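# Place the loose table plate upright in the dish rack

## Task

Pick up the plate that is lying flat on the table and set it standing upright in a free slot of the dish rack. The rack is loose, so at the end it must rest on all four of its feet, and any plates already in it must still be upright in their slots. Your plate must have stopped moving before you end the scene, and it must stay up on its own without the robot supporting it. Open the gripper and pull the arm away at the end. Nothing may be pushed or dropped off the table.

## Robot and tools

Robot: two 7-joint arms with parallel grippers, named left_arm and right_arm. These are names only, not sides of a camera image. left_arm sits on the +y side. Their bases may stand on mounting plates held by a metal frame behind them; the plates and frame are fixed obstacles, and a 'too close' warning treats a plate plus its half of the frame as part of that arm. The two arms must never collide or shove each other hard.

Scene frame: origin on the table surface midway between the arms, +x out over the table, +z up. Reported hand positions are in metres, orientation as quaternion wxyz, velocities in m/s and rad/s. The printed hand position can be off from the real one, more so at long reach. The gripper fingers point along its local +z and close along its local y. The reported point lies between the pads when closed, about 2 cm behind the tips; closing pushes the tips roughly 10 mm further along +z.

Tool execute_actions, argument actions: a list holding at most one item, or empty.
- Empty list {"actions": []}: nothing is commanded; it just reports the current state.
- Motion item {"rows": [...], "steps": n}: rows is a list of 1 to 15 rows, steps is 1 to 15 (default 15), each step lasting 1/30 s. One row is used per step; if rows run out, the last row repeats. Each row is a single flat list of 16 numbers covering both arms, always all 16 even when one arm stays still: left_arm waist, shoulder, upper arm roll, elbow, forearm roll, wrist pitch, wrist roll, opening, then the same eight for right_arm. Joint values are absolute target angles in radians (the same values Joint positions prints), not offsets. Opening is an absolute command from -1 (closed) to +1 (fully open).
- Wait item {"steps": n} with no rows: up to 300 steps; no new command, returns when that many steps have passed since the previous result (your reply time is included).
- Optional pictures: true/false to include or omit camera images (default is to include them).
A refused call sends nothing.

Joint ranges (rad), same for both arms: waist -6.283..6.283, shoulder -2.059..2.094, upper arm roll -6.283..6.283, elbow -0.192..3.927, forearm roll -6.283..6.283, wrist pitch -1.693..3.142, wrist roll -6.283..6.283. The true end may differ by up to 0.010 either way. A target more than 0.010 beyond a stated end that is also further out than the last reported angle gets the call refused. A target past the real end is clipped there, and the result may say 'joint sent to its limit' (possibly about an earlier action still running); no such line does not prove more room exists.

Motion limits: each joint target moves at most 3.14 rad/s, takes 0.16 s to accelerate, and joints of one arm are timed to arrive together. Per step the sent target stays within 0.623 rad of the measured angle, and if the targets would move the hand over 70 mm from where it is, they are scaled back. So far moves take several calls. Between calls the arms keep heading to the last row sent, until everything has nearly stopped or a step is HELD; then only a fresh action moves them further. Fingers already opening or closing finish anyway.

Result lines: the state line left_arm: … | right_arm: … gives pose and velocities. Joint positions and Joint velocities give per arm the seven joints (rad, rad/s) plus finger pad gap in metres (0.084 fully open). grip_measured is the measured opening on the -1..1 command scale. Joint torques list total drive output for the seven joints (offset, scaled, noisy; nonzero even in free air). 'joint command not followed' means the clearance check altered or blocked joint targets on some steps; the rest of the row still ran. HELD marks steps where your row was partly or wholly not sent. MOTOR HOT appears from 65 °C; at 80 °C an OVER-TEMPERATURE FAULT brakes that arm until cool. A TORQUE FAULT (load limits N m: waist 44, shoulder 44, upper arm roll 26.4, elbow 26.4, forearm roll 26.4, wrist pitch 17.6, wrist roll 17.6, held weight included) stops the arm, backs that joint off, holds 10 s and drops the rest of the call.

Gripping: to hold the plate keep commanding an opening well under grip_measured; the lower, the harder the squeeze (about 24 N per pad max for parts up to ~6 cm). Closing fast can overshoot in force. A thin plate edge under about 0.5 mm gets less force. Re-sending the read grip_measured still presses lightly; wider parts may slip.

Tool zoom_image: camera (cam_high, cam_low, cam_left_wrist or cam_right_wrist) and region [x0, y0, x1, y1] in pixels of that camera's latest 672x504 image, origin top-left, at most 504x504; returns an enlarged view. Calibration (intrinsics K, distortion, T_world_to_cam) is supplied per camera and may be slightly off; wrist camera poses follow their arm's joints.

Tool finished_scene: argument scene (the current scene number). Call it only once the plate stands still and upright in a rack slot by itself, the rack is on all four feet, other plates remain upright, the gripper is open and the arm has backed away. Replying without any tool call ends everything.

Avoid: dropping the plate, hard pushes on the loose rack, tipping or sliding the rack, knocking anything off the table, slamming joints. Small random nudges to loose objects may occur. Smooth, quick, low-effort motion is preferred.

Each tool is called after "Call:" by a JSON object that holds its "api" and its "payload".

## Session

Call:
{"api": "execute_actions", "payload": {"actions": []}}

Scene clock: 0.00 s of 5608.00 s.
left_arm: end_effector_position=(+0.6741, -0.2186, +0.3080) grip_measured=+1.00 end_effector_quat_wxyz=(+0.168, +0.840, +0.354, +0.376) end_effector_velocity=(+0.000, -0.000, +0.001) end_effector_angular_velocity=(-0.000, -0.001, -0.001) | right_arm: end_effector_position=(+0.6591, -0.3625, +0.1379) grip_measured=+1.00 end_effector_quat_wxyz=(+0.041, +0.851, +0.523, +0.023) end_effector_velocity=(-0.001, +0.000, -0.001) end_effector_angular_velocity=(-0.000, +0.001, +0.002)
Joint positions: left_arm=[-1.013  1.014  0.765  1.739  0.465  0.276 -2.112  0.084] | right_arm=[-0.022  0.864  0.055  1.609 -0.34   0.601 -0.822  0.084]
Joint velocities: left_arm=[-0.    -0.    -0.     0.001 -0.     0.     0.001  0.   ] | right_arm=[ 0.     0.002 -0.    -0.001 -0.    -0.001 -0.002  0.   ]
Joint torques (N m, as the arm reports them, + toward a larger angle): no reading

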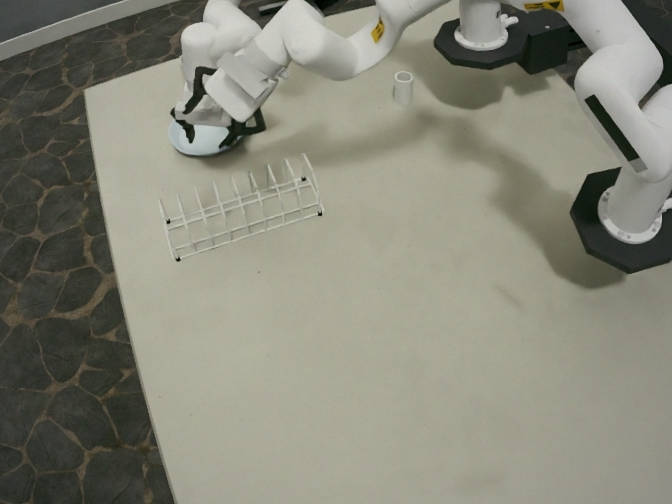

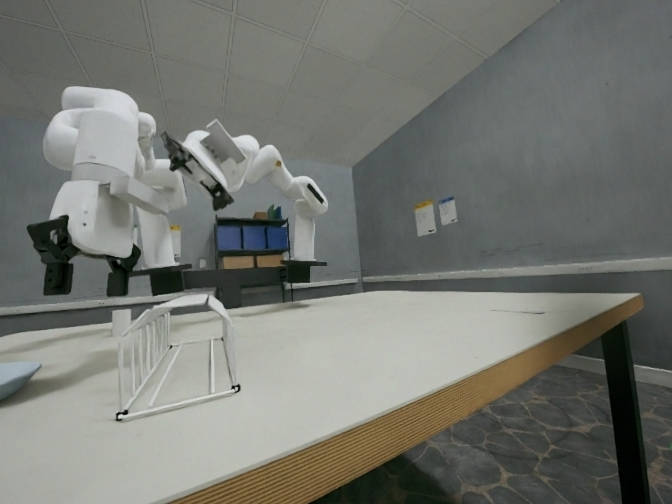

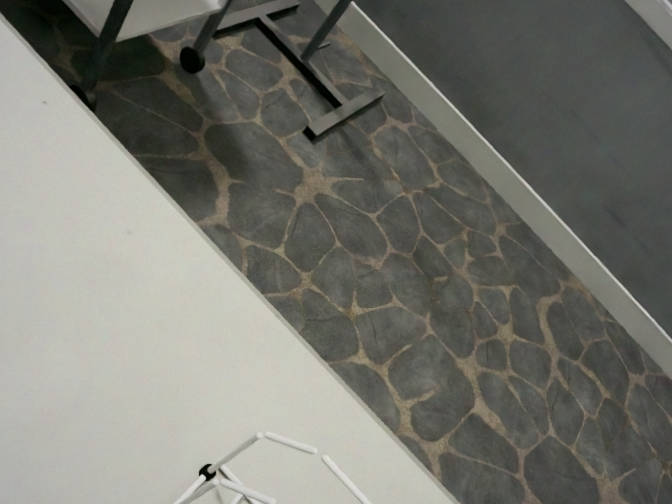

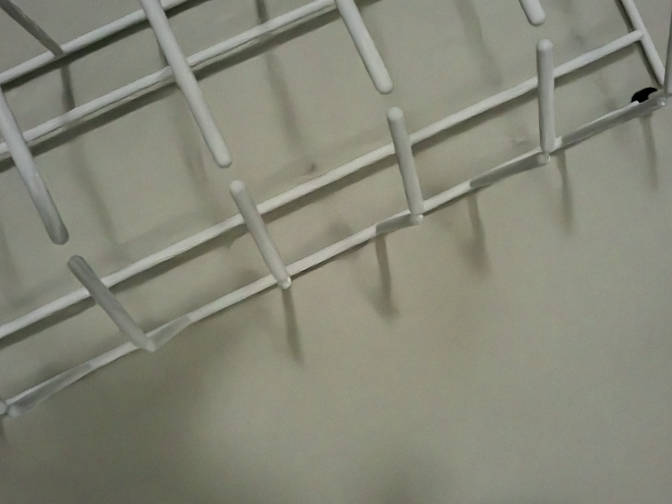

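Call:
{"api": "zoom_image", "payload": {"camera": "cam_high", "region": [130, 40, 350, 280]}}

Call:
{"api": "zoom_image", "payload": {"camera": "cam_low", "region": [0, 210, 260, 430]}}

Region (130, 40, 350, 280) of cam_high's 672x504 image, scaled by 2.100, with more detail than that image has; it fills the left 462 columns of this view, and the rest is white.

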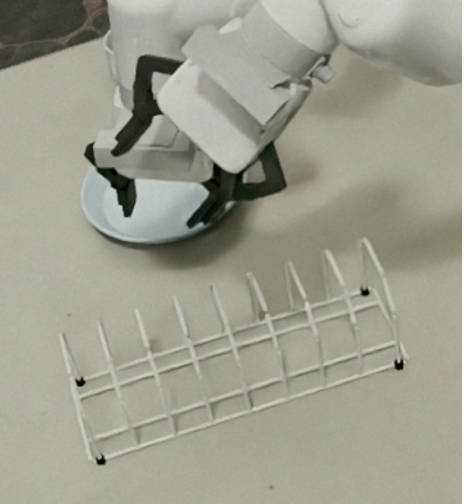

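Region (0, 210, 260, 430) of cam_low's 672x504 image, scaled by 1.938, with more detail than that image has; it fills the top 426 rows of this view, and the rest is white.

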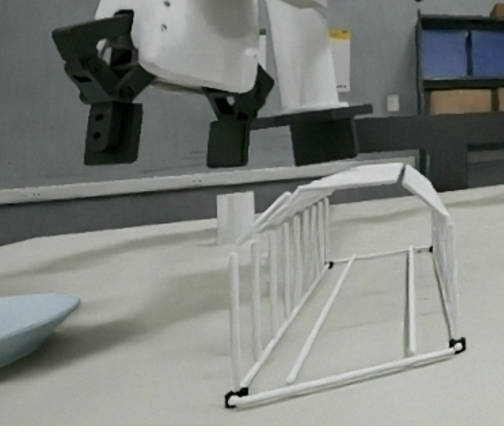

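Call:
{"api": "execute_actions", "payload": {"actions": [{"rows":[[-0.98,1.0,0.765,1.739,0.465,0.276,-2.112,1,-0.022,0.864,0.055,1.609,-0.34,0.601,-0.822,1],[-0.93,0.98,0.765,1.73,0.465,0.276,-2.112,1,-0.022,0.864,0.055,1.609,-0.34,0.601,-0.822,1],[-0.87,0.96,0.765,1.72,0.465,0.276,-2.112,1,-0.022,0.864,0.055,1.609,-0.34,0.601,-0.822,1],[-0.81,0.93,0.75,1.70,0.465,0.276,-2.112,1,-0.022,0.864,0.055,1.609,-0.34,0.601,-0.822,1],[-0.75,0.89,0.73,1.67,0.465,0.276,-2.112,1,-0.022,0.864,0.055,1.609,-0.34,0.601,-0.822,1],[-0.69,0.85,0.71,1.63,0.465,0.276,-2.112,1,-0.022,0.864,0.055,1.609,-0.34,0.601,-0.822,1],[-0.63,0.80,0.69,1.59,0.465,0.276,-2.112,1,-0.022,0.864,0.055,1.609,-0.34,0.601,-0.822,1],[-0.57,0.75,0.67,1.54,0.465,0.276,-2.112,1,-0.022,0.864,0.055,1.609,-0.34,0.601,-0.822,1],[-0.51,0.70,0.65,1.49,0.465,0.276,-2.112,1,-0.022,0.864,0.055,1.609,-0.34,0.601,-0.822,1],[-0.45,0.65,0.63,1.44,0.465,0.276,-2.112,1,-0.022,0.864,0.055,1.609,-0.34,0.601,-0.822,1],[-0.39,0.60,0.61,1.39,0.465,0.276,-2.112,1,-0.022,0.864,0.055,1.609,-0.34,0.601,-0.822,1],[-0.33,0.55,0.59,1.34,0.465,0.276,-2.112,1,-0.022,0.864,0.055,1.609,-0.34,0.601,-0.822,1],[-0.27,0.50,0.57,1.29,0.465,0.276,-2.112,1,-0.022,0.864,0.055,1.609,-0.34,0.601,-0.822,1],[-0.21,0.45,0.55,1.24,0.465,0.276,-2.112,1,-0.022,0.864,0.055,1.609,-0.34,0.601,-0.822,1],[0.0,0.0,0.4,0.7,0.465,0.4,-2.112,1,-0.022,0.864,0.055,1.609,-0.34,0.601,-0.822,1]],"steps":15}], "pictures": false}}

Scene clock: 54.87 s of 5608.00 s.
left_arm: end_effector_position=(+0.7456, -0.0432, +0.3144) grip_measured=+1.00 end_effector_quat_wxyz=(+0.130, +0.788, +0.484, +0.357) end_effector_velocity=(+0.074, +0.444, -0.009) end_effector_angular_velocity=(-0.214, +0.234, +0.693) | right_arm: end_effector_position=(+0.6589, -0.3626, +0.1377) grip_measured=+1.00 end_effector_quat_wxyz=(+0.041, +0.851, +0.523, +0.022) end_effector_velocity=(+0.001, +0.000, +0.002) end_effector_angular_velocity=(+0.001, -0.003, -0.001)
Joint positions: left_arm=[-0.769  0.87   0.718  1.63   0.465  0.276 -2.112  0.084] | right_arm=[-0.022  0.864  0.055  1.609 -0.34   0.601 -0.822  0.084]
Joint velocities: left_arm=[ 0.588 -0.447 -0.177 -0.415  0.     0.002  0.001 -0.   ] | right_arm=[-0.    -0.002  0.001  0.001  0.001 -0.     0.     0.   ]
Joint torques (N m, as the arm reports them, + toward a larger angle): left_arm=[ -4.65 -48.81   8.35  19.76  -1.1   -1.17   0.27] | right_arm=[  3.17 -25.31   0.95  10.52   0.78  -2.57  -0.78]
Steps of this call (steps 1 to 90: nothing new was sent; then 51.37 s passed at rest; steps 91 to 105: all 15 steps of this action). Readings (joint positions):
91: left_arm=[-1.013 1.014 0.765 1.739 0.465 0.276 -2.112] | right_arm=[-0.022 0.864 0.055 1.609 -0.340 0.601 -0.822]
92: left_arm=[-1.011 1.013 0.764 1.739 0.465 0.276 -2.112] | right_arm=[-0.022 0.864 0.055 1.609 -0.340 0.601 -0.822]
94: left_arm=[-0.989 1.003 0.758 1.739 0.465 0.275 -2.112] | right_arm=[-0.022 0.864 0.055 1.609 -0.340 0.601 -0.822]
98: left_arm=[-0.905 0.964 0.756 1.713 0.465 0.276 -2.112] | right_arm=[-0.022 0.864 0.055 1.609 -0.340 0.601 -0.822]
105: the state above

Call:
{"api": "execute_actions", "payload": {"actions": [{"rows":[[0.0,0.0,0.4,0.7,0.465,0.4,-2.112,1,-0.25,0.65,0,0.7,0,-0.7,-1.571,0.2]],"steps":15}], "pictures": false}}

Call:
{"api": "execute_actions", "payload": {"actions": [{"steps":30}]}}

Scene clock: 72.20 s of 5608.00 s.
left_arm: end_effector_position=(+0.4972, +0.3375, +0.2863) grip_measured=+1.00 end_effector_quat_wxyz=(+0.028, +0.568, +0.814, +0.119) end_effector_velocity=(+0.000, +0.000, +0.000) end_effector_angular_velocity=(+0.001, -0.001, +0.000) | right_arm: end_effector_position=(+0.5558, -0.4333, +0.0948) grip_measured=+0.19 end_effector_quat_wxyz=(+0.041, +0.806, +0.581, +0.106) end_effector_velocity=(-0.262, -0.138, -0.030) end_effector_angular_velocity=(-0.110, -0.761, +0.239)
Joint positions: left_arm=[-0.     0.     0.4    0.7    0.465  0.4   -2.112  0.084] | right_arm=[-0.176  0.721  0.018  1.053 -0.111  0.02  -1.311  0.052]
Joint velocities: left_arm=[-0.    -0.001  0.001  0.     0.001 -0.     0.    -0.   ] | right_arm=[-0.291 -0.275 -0.06  -1.446  0.45  -1.925 -1.051  0.   ]
Joint torques (N m, as the arm reports them, + toward a larger angle): left_arm=[ -2.05 -27.73  -0.86  18.7   -0.69  -1.37   0.27] | right_arm=[  0.95 -23.13   0.61   7.18   0.45  -3.61  -1.02]
Steps of this call (steps 1 to 60: the robot went on to your last target; steps 61 to 150: nothing new was sent; then 11.83 s passed at rest; steps 151 to 165: all 15 steps of this action). Readings (joint positions):
151: left_arm=[-0.000 -0.000 0.400 0.700 0.465 0.400 -2.112] | right_arm=[-0.022 0.864 0.055 1.609 -0.340 0.601 -0.822]
152: left_arm=[-0.000 0.000 0.400 0.700 0.465 0.400 -2.112] | right_arm=[-0.023 0.863 0.055 1.607 -0.339 0.598 -0.825]
154: left_arm=[0.000 0.000 0.400 0.700 0.465 0.400 -2.112] | right_arm=[-0.033 0.851 0.055 1.572 -0.319 0.560 -0.862]
158: left_arm=[-0.000 0.000 0.400 0.700 0.465 0.400 -2.112] | right_arm=[-0.099 0.791 0.035 1.387 -0.225 0.377 -1.046]
165: the state above

Scene clock: 73.20 s of 5608.00 s.
left_arm: end_effector_position=(+0.4972, +0.3375, +0.2863) grip_measured=+1.00 end_effector_quat_wxyz=(+0.028, +0.568, +0.814, +0.119) end_effector_velocity=(+0.000, +0.001, +0.001) end_effector_angular_velocity=(+0.000, -0.002, +0.002) | right_arm: end_effector_position=(+0.5237, -0.4928, +0.1523) grip_measured=+0.19 end_effector_quat_wxyz=(+0.226, +0.756, +0.573, +0.220) end_effector_velocity=(+0.001, -0.001, +0.001) end_effector_angular_velocity=(-0.001, -0.002, -0.001)
Joint positions: left_arm=[ 0.     0.     0.4    0.7    0.465  0.4   -2.112  0.084] | right_arm=[-0.25   0.65   0.     0.7   -0.    -0.7   -1.571  0.052]
Joint velocities: left_arm=[ 0.    -0.001  0.001  0.001  0.    -0.    -0.001  0.   ] | right_arm=[-0.    -0.    -0.     0.001  0.    -0.002 -0.    -0.   ]
Joint torques (N m, as the arm reports them, + toward a larger angle): left_arm=[ -1.9  -27.51  -0.86  18.79  -0.72  -1.33   0.24] | right_arm=[  1.65 -17.75   0.01   4.47   0.62  -3.45  -0.82]
Steps of this call (steps 1 to 30: the robot went on to your last target). Readings (joint positions):
1: left_arm=[0.000 0.000 0.400 0.700 0.465 0.400 -2.112] | right_arm=[-0.186 0.712 0.015 1.005 -0.096 -0.049 -1.347]
2: left_arm=[0.000 -0.000 0.400 0.700 0.465 0.400 -2.112] | right_arm=[-0.196 0.702 0.013 0.957 -0.081 -0.124 -1.382]
4: left_arm=[-0.000 0.000 0.400 0.700 0.465 0.400 -2.112] | right_arm=[-0.215 0.685 0.008 0.868 -0.053 -0.291 -1.446]
8: left_arm=[0.000 -0.000 0.400 0.700 0.465 0.400 -2.112] | right_arm=[-0.241 0.659 0.001 0.747 -0.015 -0.582 -1.536]
30: the state above
All arms were judged still, so your last target was given up. Only a new action makes them travel on or press farther. Fingers that are still opening or closing keep moving.
camera_calibration (this result's frames):
cam_left_wrist: T_world_to_cam=[[0.912852, 0.347894, 0.213709, -0.597874], [0.374719, -0.921712, -0.100159, 0.222559], [0.162133, 0.171511, -0.971749, 0.269281], [0, 0, 0, 1]] pos_world=[0.418714, 0.366947, 0.411736]
cam_right_wrist: T_world_to_cam=[[0.783668, -0.233022, 0.575816, -0.580152], [-0.237051, -0.969007, -0.0695196, -0.277828], [0.57417, -0.0820174, -0.814618, -0.0859617], [0, 0, 0, 1]] pos_world=[0.438144, -0.411455, 0.244721]

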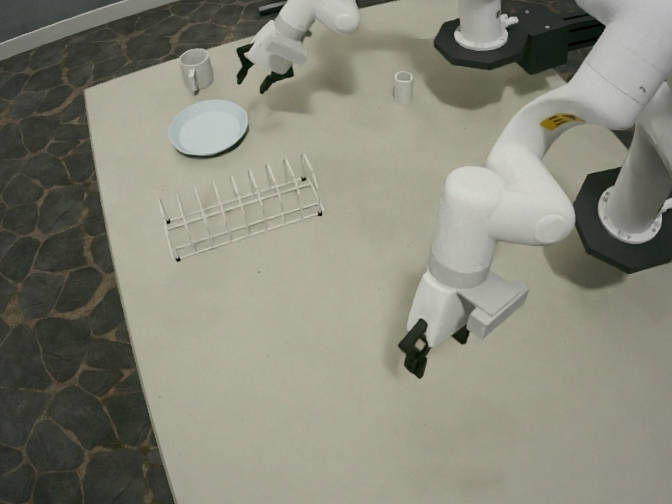

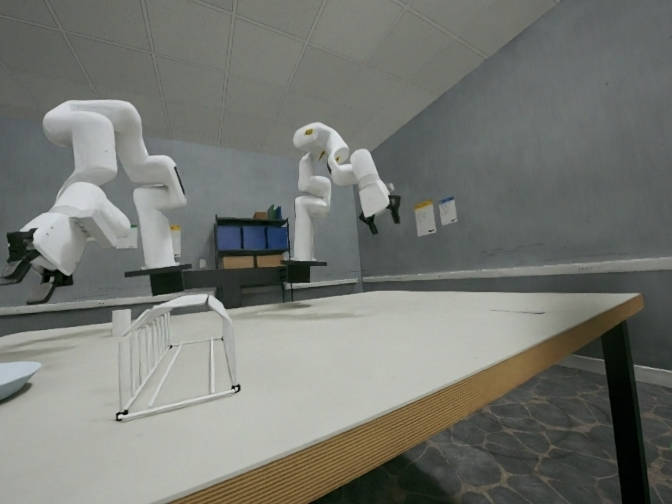

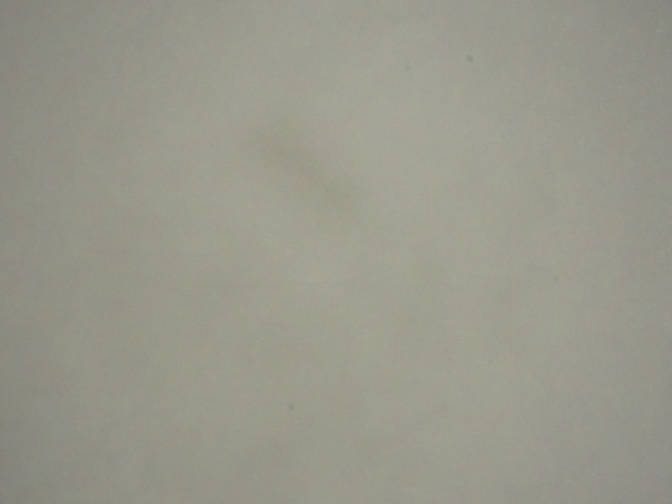

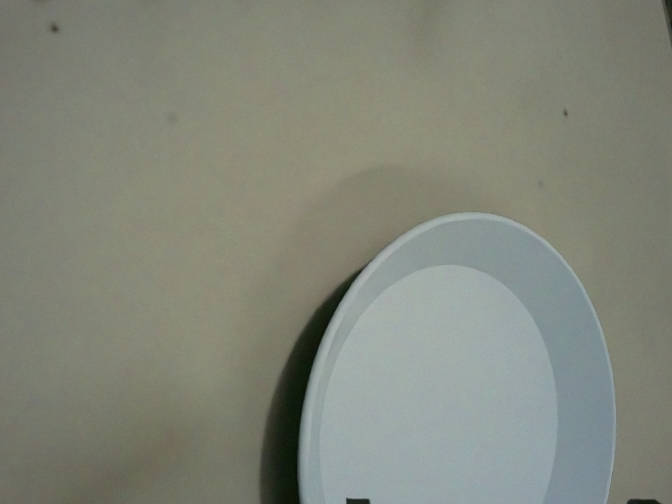

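Call:
{"api": "zoom_image", "payload": {"camera": "cam_low", "region": [0, 200, 130, 410]}}

Call:
{"api": "zoom_image", "payload": {"camera": "cam_high", "region": [150, 10, 330, 170]}}

Region (0, 200, 130, 410) of cam_low's 672x504 image, scaled by 2.400, with more detail than that image has; it fills the left 312 columns of this view, and the rest is white.

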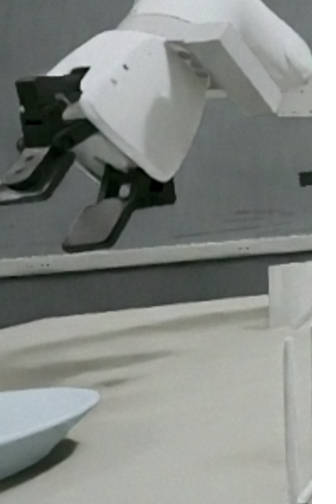

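Region (150, 10, 330, 170) of cam_high's 672x504 image, scaled by 2.800, with more detail than that image has.

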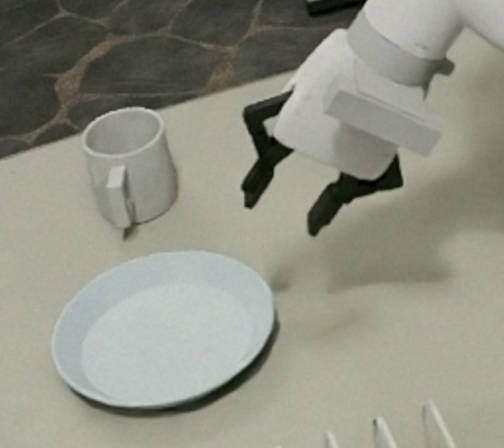

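Call:
{"api": "execute_actions", "payload": {"actions": [{"rows":[[0.0,0.0,0.4,0.7,0.465,0.4,-2.112,1,-0.283,1.101,0,0.946,0,-1.105,-1.667,-0.17]],"steps":15}], "pictures": false}}

Call:
{"api": "execute_actions", "payload": {"actions": [{"rows":[[0.0,0.0,0.4,0.7,0.465,0.4,-2.112,1,-0.283,1.12,0,0.964,0,-1.106,-1.667,-0.17],[0.0,0.0,0.4,0.7,0.465,0.4,-2.112,1,-0.283,1.135,0,0.978,0,-1.107,-1.667,-0.17],[0.0,0.0,0.4,0.7,0.465,0.4,-2.112,1,-0.283,1.15,0,0.992,0,-1.108,-1.667,-0.17],[0.0,0.0,0.4,0.7,0.465,0.4,-2.112,1,-0.283,1.165,0,1.006,0,-1.109,-1.667,-0.17],[0.0,0.0,0.4,0.7,0.465,0.4,-2.112,1,-0.283,1.18,0,1.02,0,-1.11,-1.667,-0.17],[0.0,0.0,0.4,0.7,0.465,0.4,-2.112,1,-0.283,1.19,0,1.03,0,-1.11,-1.667,-0.17]],"steps":15}]}}

Scene clock: 118.20 s of 5608.00 s.
left_arm: end_effector_position=(+0.4972, +0.3375, +0.2863) grip_measured=+1.00 end_effector_quat_wxyz=(+0.028, +0.568, +0.814, +0.119) end_effector_velocity=(-0.000, +0.000, -0.000) end_effector_angular_velocity=(-0.001, +0.000, +0.001) | right_arm: end_effector_position=(+0.5273, -0.5061, +0.0708) grip_measured=-0.18 end_effector_quat_wxyz=(+0.313, +0.714, +0.573, +0.253) end_effector_velocity=(+0.038, -0.013, +0.020) end_effector_angular_velocity=(-0.072, -0.182, +0.005)
Joint positions: left_arm=[ 0.     0.     0.4    0.7    0.465  0.4   -2.112  0.084] | right_arm=[-0.282  1.089 -0.     0.937 -0.    -1.092 -1.664  0.036]
Joint velocities: left_arm=[-0.    -0.001  0.001 -0.001 -0.    -0.    -0.001 -0.   ] | right_arm=[-0.007  0.086  0.006  0.123 -0.001 -0.156 -0.033  0.   ]
Joint torques (N m, as the arm reports them, + toward a larger angle): left_arm=[ -1.93 -27.43  -0.97  18.78  -0.75  -1.4    0.26] | right_arm=[  1.28 -19.78   0.07   1.04   0.43  -3.54  -0.94]
Steps of this call (steps 1 to 90: nothing new was sent; then 41.50 s passed at rest; steps 91 to 105: all 15 steps of this action). Readings (joint positions):
91: left_arm=[-0.000 -0.000 0.400 0.700 0.465 0.400 -2.112] | right_arm=[-0.250 0.650 0.000 0.700 0.000 -0.700 -1.571]
92: left_arm=[0.000 -0.000 0.400 0.700 0.465 0.400 -2.112] | right_arm=[-0.250 0.652 0.000 0.701 -0.000 -0.703 -1.572]
94: left_arm=[0.000 0.000 0.400 0.700 0.465 0.400 -2.112] | right_arm=[-0.252 0.684 0.000 0.722 -0.000 -0.737 -1.579]
98: left_arm=[0.000 -0.000 0.400 0.700 0.465 0.400 -2.112] | right_arm=[-0.268 0.903 0.000 0.841 0.000 -0.928 -1.625]
105: the state above

Scene clock: 118.70 s of 5608.00 s.
left_arm: end_effector_position=(+0.4972, +0.3375, +0.2863) grip_measured=+1.00 end_effector_quat_wxyz=(+0.028, +0.568, +0.814, +0.119) end_effector_velocity=(+0.000, -0.000, -0.000) end_effector_angular_velocity=(+0.000, +0.000, -0.000) | right_arm: end_effector_position=(+0.5303, -0.5055, +0.0445) grip_measured=-0.18 end_effector_quat_wxyz=(+0.318, +0.712, +0.572, +0.255) end_effector_velocity=(+0.002, -0.001, -0.002) end_effector_angular_velocity=(-0.003, -0.007, -0.001)
Joint positions: left_arm=[ 0.    -0.     0.4    0.7    0.465  0.4   -2.112  0.084] | right_arm=[-0.283  1.188 -0.     1.029 -0.    -1.11  -1.667  0.036]
Joint velocities: left_arm=[-0.     0.001 -0.001  0.     0.001 -0.    -0.001 -0.   ] | right_arm=[-0.     0.014 -0.001  0.018  0.    -0.003 -0.     0.   ]
Joint torques (N m, as the arm reports them, + toward a larger angle): left_arm=[ -1.97 -27.64  -0.94  18.72  -0.65  -1.34   0.33] | right_arm=[  1.73 -18.71   0.12   1.96   0.54  -3.52  -0.77]
Steps of this call (steps 1 to 15: all 15 steps of this action). Readings (joint positions):
1: left_arm=[0.000 -0.000 0.400 0.700 0.465 0.400 -2.112] | right_arm=[-0.282 1.092 0.000 0.941 -0.000 -1.096 -1.665]
2: left_arm=[-0.000 -0.000 0.400 0.700 0.465 0.400 -2.112] | right_arm=[-0.282 1.095 0.000 0.945 -0.000 -1.100 -1.666]
4: left_arm=[0.000 -0.000 0.400 0.700 0.465 0.400 -2.112] | right_arm=[-0.283 1.113 0.000 0.963 -0.000 -1.104 -1.666]
8: left_arm=[0.000 0.000 0.400 0.700 0.465 0.400 -2.112] | right_arm=[-0.283 1.166 0.000 1.008 -0.000 -1.108 -1.667]
15: the state above
camera_calibration (this result's frames):
cam_left_wrist: T_world_to_cam=[[0.912852, 0.347894, 0.213709, -0.597874], [0.374719, -0.921712, -0.100159, 0.222558], [0.162133, 0.171511, -0.971749, 0.269281], [0, 0, 0, 1]] pos_world=[0.418714, 0.366947, 0.411736]
cam_right_wrist: T_world_to_cam=[[0.671744, -0.137586, 0.727894, -0.425397], [-0.20824, -0.978051, 0.007306, -0.319273], [0.710912, -0.156484, -0.685651, -0.294563], [0, 0, 0, 1]] pos_world=[0.428681, -0.416889, 0.110009]

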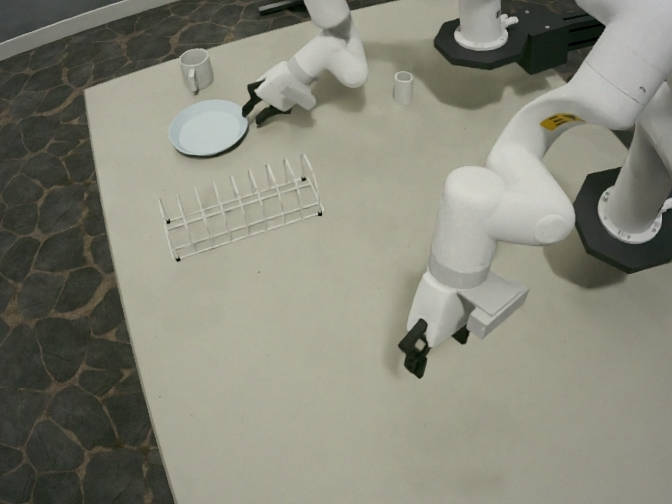

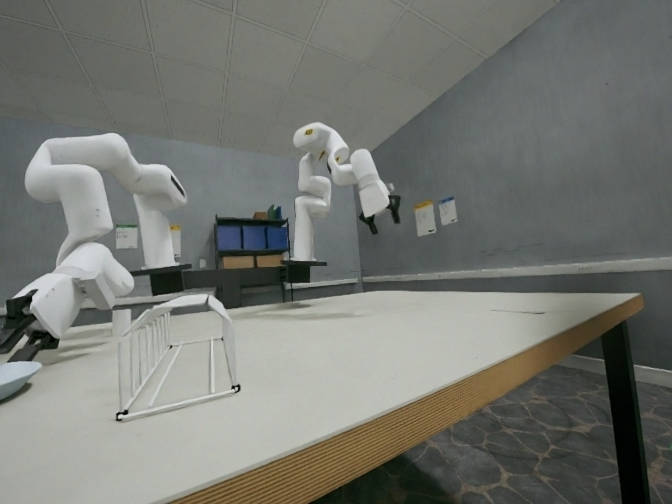

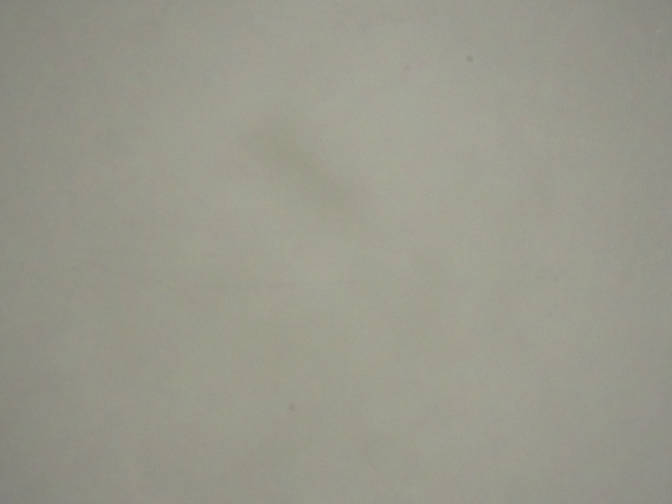

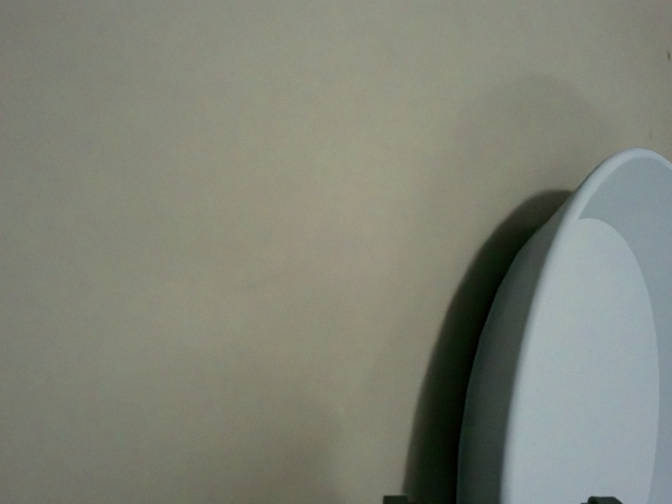

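Call:
{"api": "execute_actions", "payload": {"actions": [{"rows":[[0.0,0.0,0.4,0.7,0.465,0.4,-2.112,1,-0.283,1.193,0,1.043,0,-1.1,-1.667,-0.17],[0.0,0.0,0.4,0.7,0.465,0.4,-2.112,1,-0.283,1.195,0,1.056,0,-1.089,-1.667,-0.17],[0.0,0.0,0.4,0.7,0.465,0.4,-2.112,1,-0.283,1.197,0,1.069,0,-1.078,-1.667,-0.17],[0.0,0.0,0.4,0.7,0.465,0.4,-2.112,1,-0.283,1.2,0,1.082,0,-1.068,-1.667,-0.17],[0.0,0.0,0.4,0.7,0.465,0.4,-2.112,1,-0.283,1.202,0,1.095,0,-1.057,-1.667,-0.17],[0.0,0.0,0.4,0.7,0.465,0.4,-2.112,1,-0.283,1.205,0,1.108,0,-1.047,-1.667,-0.17],[0.0,0.0,0.4,0.7,0.465,0.4,-2.112,1,-0.283,1.207,0,1.12,0,-1.037,-1.667,-0.17],[0.0,0.0,0.4,0.7,0.465,0.4,-2.112,1,-0.283,1.21,0,1.132,0,-1.028,-1.667,-0.17],[0.0,0.0,0.4,0.7,0.465,0.4,-2.112,1,-0.283,1.2124,0,1.1444,0,-1.018,-1.667,-0.17]],"steps":15}]}}

Call:
{"api": "zoom_image", "payload": {"camera": "cam_high", "region": [160, 60, 310, 170]}}

Scene clock: 136.17 s of 5608.00 s.
left_arm: end_effector_position=(+0.4972, +0.3375, +0.2863) grip_measured=+1.00 end_effector_quat_wxyz=(+0.028, +0.568, +0.814, +0.119) end_effector_velocity=(-0.001, +0.000, -0.000) end_effector_angular_velocity=(-0.000, +0.001, +0.001) | right_arm: end_effector_position=(+0.5607, -0.5138, +0.0373) grip_measured=-0.18 end_effector_quat_wxyz=(+0.318, +0.712, +0.572, +0.255) end_effector_velocity=(+0.006, -0.001, -0.009) end_effector_angular_velocity=(+0.005, +0.019, +0.001)
Joint positions: left_arm=[ 0.    -0.     0.4    0.7    0.465  0.4   -2.112  0.084] | right_arm=[-0.283  1.211  0.     1.14   0.    -1.022 -1.667  0.036]
Joint velocities: left_arm=[ 0.    -0.001  0.001 -0.001 -0.    -0.     0.     0.   ] | right_arm=[-0.     0.016 -0.     0.04   0.     0.043 -0.    -0.   ]
Joint torques (N m, as the arm reports them, + toward a larger angle): left_arm=[ -2.01 -27.67  -0.84  18.74  -0.71  -1.43   0.27] | right_arm=[  1.71 -19.07   0.04   2.75   0.53  -3.95  -0.97]
Steps of this call (steps 1 to 15: the robot went on to your last target; steps 16 to 100: nothing new was sent; then 13.63 s passed at rest; steps 101 to 115: all 15 steps of this action). Readings (joint positions):
101: left_arm=[0.000 -0.000 0.400 0.700 0.465 0.400 -2.112] | right_arm=[-0.283 1.190 0.000 1.030 0.000 -1.110 -1.667]
102: left_arm=[0.000 0.000 0.400 0.700 0.465 0.400 -2.112] | right_arm=[-0.283 1.190 -0.000 1.032 -0.000 -1.108 -1.667]
104: left_arm=[0.000 0.000 0.400 0.700 0.465 0.400 -2.112] | right_arm=[-0.283 1.193 -0.000 1.044 -0.000 -1.098 -1.667]
108: left_arm=[0.000 0.000 0.400 0.700 0.465 0.400 -2.112] | right_arm=[-0.283 1.201 -0.000 1.088 0.000 -1.063 -1.667]
115: the state above
camera_calibration (this result's frames):
cam_left_wrist: T_world_to_cam=[[0.912852, 0.347894, 0.213709, -0.597874], [0.374719, -0.921712, -0.100159, 0.222558], [0.162133, 0.171511, -0.971749, 0.269281], [0, 0, 0, 1]] pos_world=[0.418714, 0.366947, 0.411736]
cam_right_wrist: T_world_to_cam=[[0.671797, -0.137602, 0.727843, -0.441746], [-0.208257, -0.978047, 0.00731675, -0.321002], [0.710857, -0.156494, -0.685705, -0.322351], [0, 0, 0, 1]] pos_world=[0.459058, -0.425186, 0.102832]

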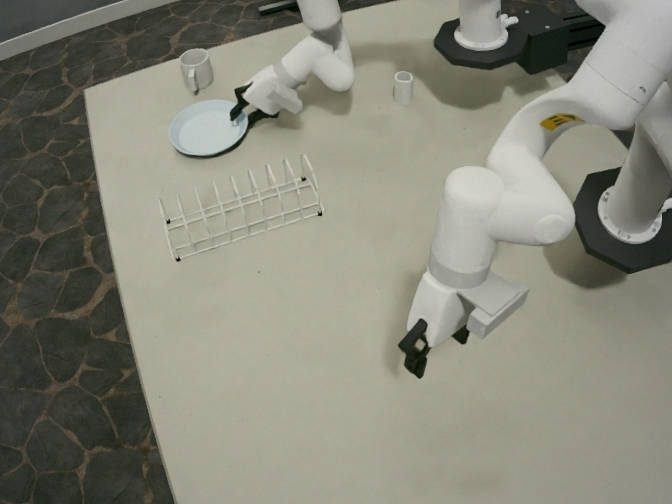

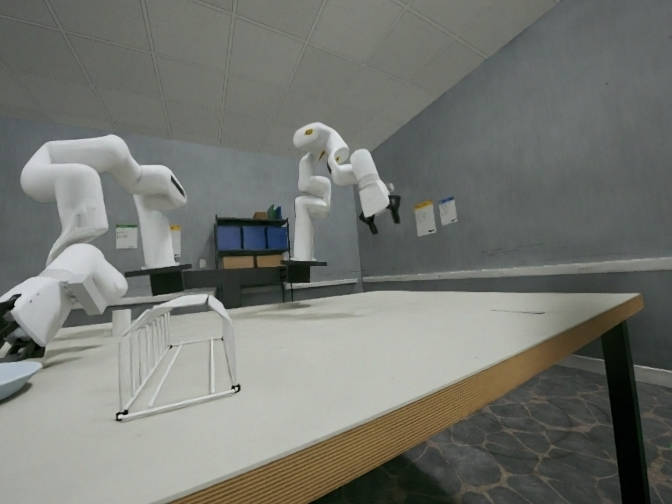

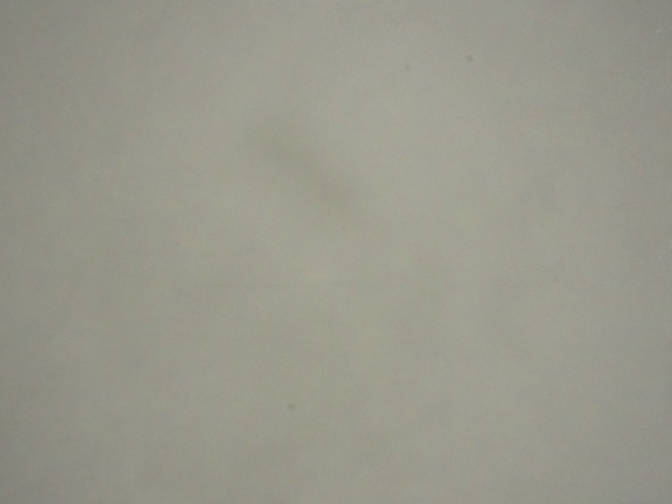

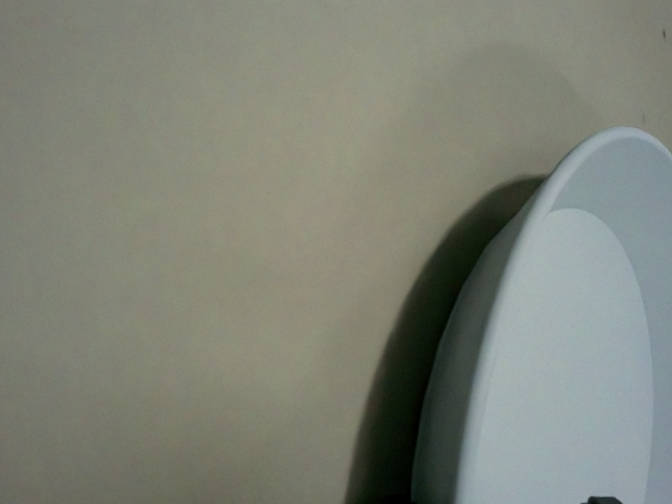

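Region (160, 60, 310, 170) of cam_high's 672x504 image, scaled by 3.360, with more detail than that image has; it fills the top 370 rows of this view, and the rest is white.

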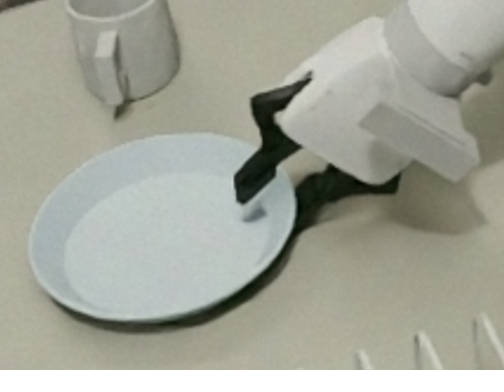

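Call:
{"api": "execute_actions", "payload": {"actions": [{"rows":[[0.0,0.0,0.4,0.7,0.465,0.4,-2.112,1,-0.283,1.215,0,1.145,0,-1.02,-1.667,-0.23],[0.0,0.0,0.4,0.7,0.465,0.4,-2.112,1,-0.283,1.218,0,1.145,0,-1.023,-1.667,-0.29],[0.0,0.0,0.4,0.7,0.465,0.4,-2.112,1,-0.283,1.221,0,1.146,0,-1.025,-1.667,-0.35],[0.0,0.0,0.4,0.7,0.465,0.4,-2.112,1,-0.283,1.224,0,1.146,0,-1.028,-1.667,-0.41],[0.0,0.0,0.4,0.7,0.465,0.4,-2.112,1,-0.283,1.227,0,1.147,0,-1.03,-1.667,-0.47],[0.0,0.0,0.4,0.7,0.465,0.4,-2.112,1,-0.283,1.23,0,1.147,0,-1.033,-1.667,-0.53],[0.0,0.0,0.4,0.7,0.465,0.4,-2.112,1,-0.283,1.233,0,1.147,0,-1.036,-1.667,-0.59],[0.0,0.0,0.4,0.7,0.465,0.4,-2.112,1,-0.283,1.236,0,1.148,0,-1.038,-1.667,-0.65],[0.0,0.0,0.4,0.7,0.465,0.4,-2.112,1,-0.283,1.239,0,1.148,0,-1.041,-1.667,-0.71],[0.0,0.0,0.4,0.7,0.465,0.4,-2.112,1,-0.283,1.241,0,1.1486,0,-1.0427,-1.667,-0.77],[0.0,0.0,0.4,0.7,0.465,0.4,-2.112,1,-0.283,1.241,0,1.1486,0,-1.0427,-1.667,-0.82],[0.0,0.0,0.4,0.7,0.465,0.4,-2.112,1,-0.283,1.241,0,1.1486,0,-1.0427,-1.667,-0.87],[0.0,0.0,0.4,0.7,0.465,0.4,-2.112,1,-0.283,1.241,0,1.1486,0,-1.0427,-1.667,-0.92],[0.0,0.0,0.4,0.7,0.465,0.4,-2.112,1,-0.283,1.241,0,1.1486,0,-1.0427,-1.667,-0.96],[0.0,0.0,0.4,0.7,0.465,0.4,-2.112,1,-0.283,1.241,0,1.1486,0,-1.0427,-1.667,-1]],"steps":15}], "pictures": false}}

Call:
{"api": "execute_actions", "payload": {"actions": [{"steps":8}]}}

Call:
{"api": "zoom_image", "payload": {"camera": "cam_high", "region": [160, 60, 310, 170]}}

Scene clock: 147.77 s of 5608.00 s.
left_arm: end_effector_position=(+0.4972, +0.3375, +0.2863) grip_measured=+1.00 end_effector_quat_wxyz=(+0.028, +0.568, +0.814, +0.119) end_effector_velocity=(+0.000, -0.001, +0.001) end_effector_angular_velocity=(-0.001, -0.001, -0.001) | right_arm: end_effector_position=(+0.5533, -0.5112, +0.0274) grip_measured=-0.88 end_effector_quat_wxyz=(+0.316, +0.713, +0.572, +0.253) end_effector_velocity=(-0.005, -0.002, -0.004) end_effector_angular_velocity=(-0.008, +0.000, +0.005)
Joint positions: left_arm=[ 0.    -0.     0.4    0.7    0.465  0.4   -2.112  0.084] | right_arm=[-0.283  1.241 -0.     1.147  0.    -1.04  -1.667  0.005]
Joint velocities: left_arm=[-0.    -0.001 -0.001 -0.    -0.    -0.    -0.    -0.   ] | right_arm=[-0.003  0.013 -0.007  0.002 -0.007 -0.014 -0.004 -0.006]
Joint torques (N m, as the arm reports them, + toward a larger angle): left_arm=[ -1.95 -27.61  -0.9   18.8   -0.64  -1.37   0.26] | right_arm=[  2.32 -22.75   0.3    3.96   0.27  -5.13  -0.8 ]
Steps of this call (steps 1 to 15: the robot went on to your last target; steps 16 to 100: nothing new was sent; then 7.77 s passed at rest; steps 101 to 115: all 15 steps of this action). Readings (joint positions):
101: left_arm=[0.000 0.000 0.400 0.700 0.465 0.400 -2.112] | right_arm=[-0.283 1.212 0.000 1.144 0.000 -1.018 -1.667]
102: left_arm=[0.000 -0.000 0.400 0.700 0.465 0.400 -2.112] | right_arm=[-0.283 1.213 -0.000 1.145 0.000 -1.018 -1.667]
104: left_arm=[-0.000 0.000 0.400 0.700 0.465 0.400 -2.112] | right_arm=[-0.283 1.216 -0.000 1.145 0.000 -1.021 -1.667]
108: left_arm=[0.000 0.000 0.400 0.700 0.465 0.400 -2.112] | right_arm=[-0.283 1.227 -0.000 1.146 0.000 -1.029 -1.667]
115: the state above

Scene clock: 148.03 s of 5608.00 s.
left_arm: end_effector_position=(+0.4972, +0.3375, +0.2863) grip_measured=+1.00 end_effector_quat_wxyz=(+0.028, +0.568, +0.814, +0.119) end_effector_velocity=(+0.000, -0.000, +0.000) end_effector_angular_velocity=(-0.000, -0.001, -0.000) | right_arm: end_effector_position=(+0.5540, -0.5112, +0.0281) grip_measured=-0.88 end_effector_quat_wxyz=(+0.317, +0.712, +0.572, +0.254) end_effector_velocity=(+0.002, +0.001, +0.002) end_effector_angular_velocity=(+0.002, -0.008, -0.001)
Joint positions: left_arm=[ 0.    -0.     0.4    0.7    0.465  0.4   -2.112  0.084] | right_arm=[-0.283  1.241  0.     1.149 -0.    -1.042 -1.667  0.005]
Joint velocities: left_arm=[-0.    -0.001 -0.     0.    -0.    -0.    -0.001 -0.   ] | right_arm=[ 0.001 -0.001  0.003  0.001  0.001 -0.005  0.002  0.   ]
Joint torques (N m, as the arm reports them, + toward a larger angle): left_arm=[ -2.   -27.57  -0.88  18.81  -0.72  -1.31   0.34] | right_arm=[  1.76 -21.4    0.07   3.77   0.47  -5.18  -0.9 ]
Steps of this call (steps 1 to 8: the robot went on to your last target). Readings (joint positions):
1: left_arm=[-0.000 0.000 0.400 0.700 0.465 0.400 -2.112] | right_arm=[-0.283 1.241 -0.000 1.148 0.000 -1.041 -1.667]
2: left_arm=[0.000 -0.000 0.400 0.700 0.465 0.400 -2.112] | right_arm=[-0.283 1.241 -0.000 1.148 0.000 -1.041 -1.667]
4: left_arm=[0.000 0.000 0.400 0.700 0.465 0.400 -2.112] | right_arm=[-0.283 1.241 -0.000 1.148 0.000 -1.042 -1.667]
8: the state above
camera_calibration (this result's frames):
cam_left_wrist: T_world_to_cam=[[0.912852, 0.347894, 0.213709, -0.597874], [0.37472, -0.921712, -0.100159, 0.222558], [0.162133, 0.171511, -0.971749, 0.269281], [0, 0, 0, 1]] pos_world=[0.418714, 0.366947, 0.411736]
cam_right_wrist: T_world_to_cam=[[0.672388, -0.137706, 0.727276, -0.430545], [-0.208158, -0.978068, 0.00725539, -0.319819], [0.710327, -0.156267, -0.686306, -0.323077], [0, 0, 0, 1]] pos_world=[0.452411, -0.42258, 0.0937154]

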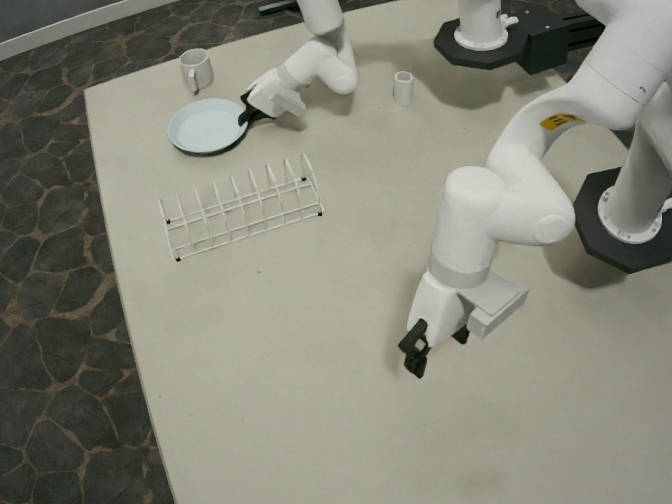

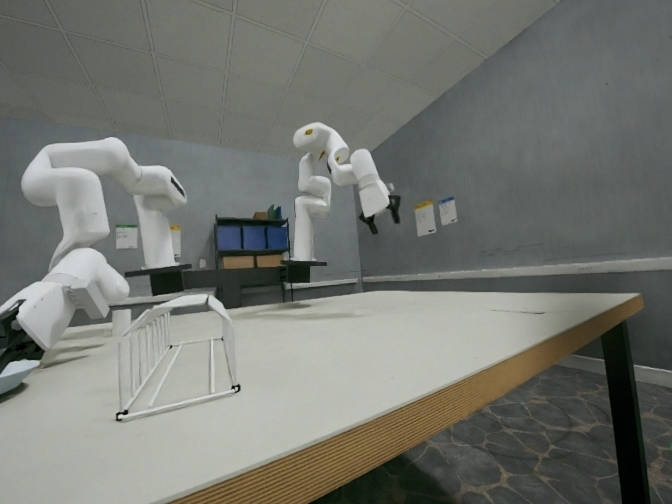

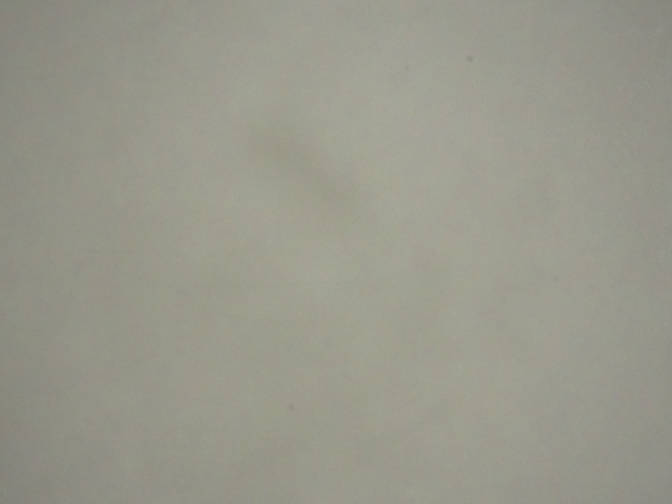

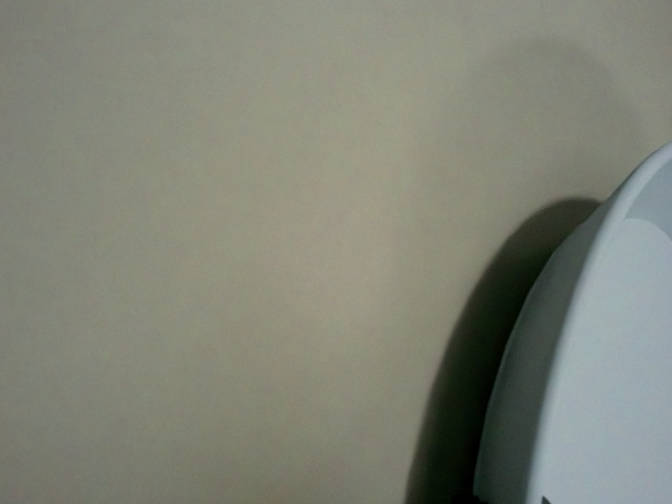

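Region (160, 60, 310, 170) of cam_high's 672x504 image, scaled by 3.360, with more detail than that image has; it fills the top 370 rows of this view, and the rest is white.

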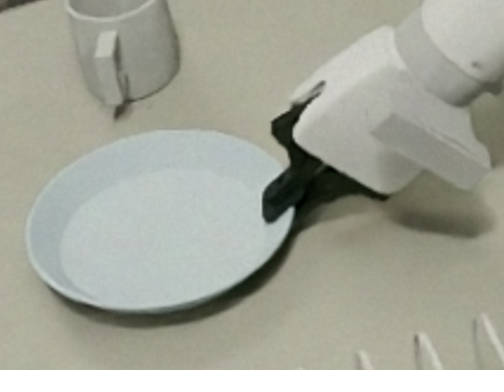

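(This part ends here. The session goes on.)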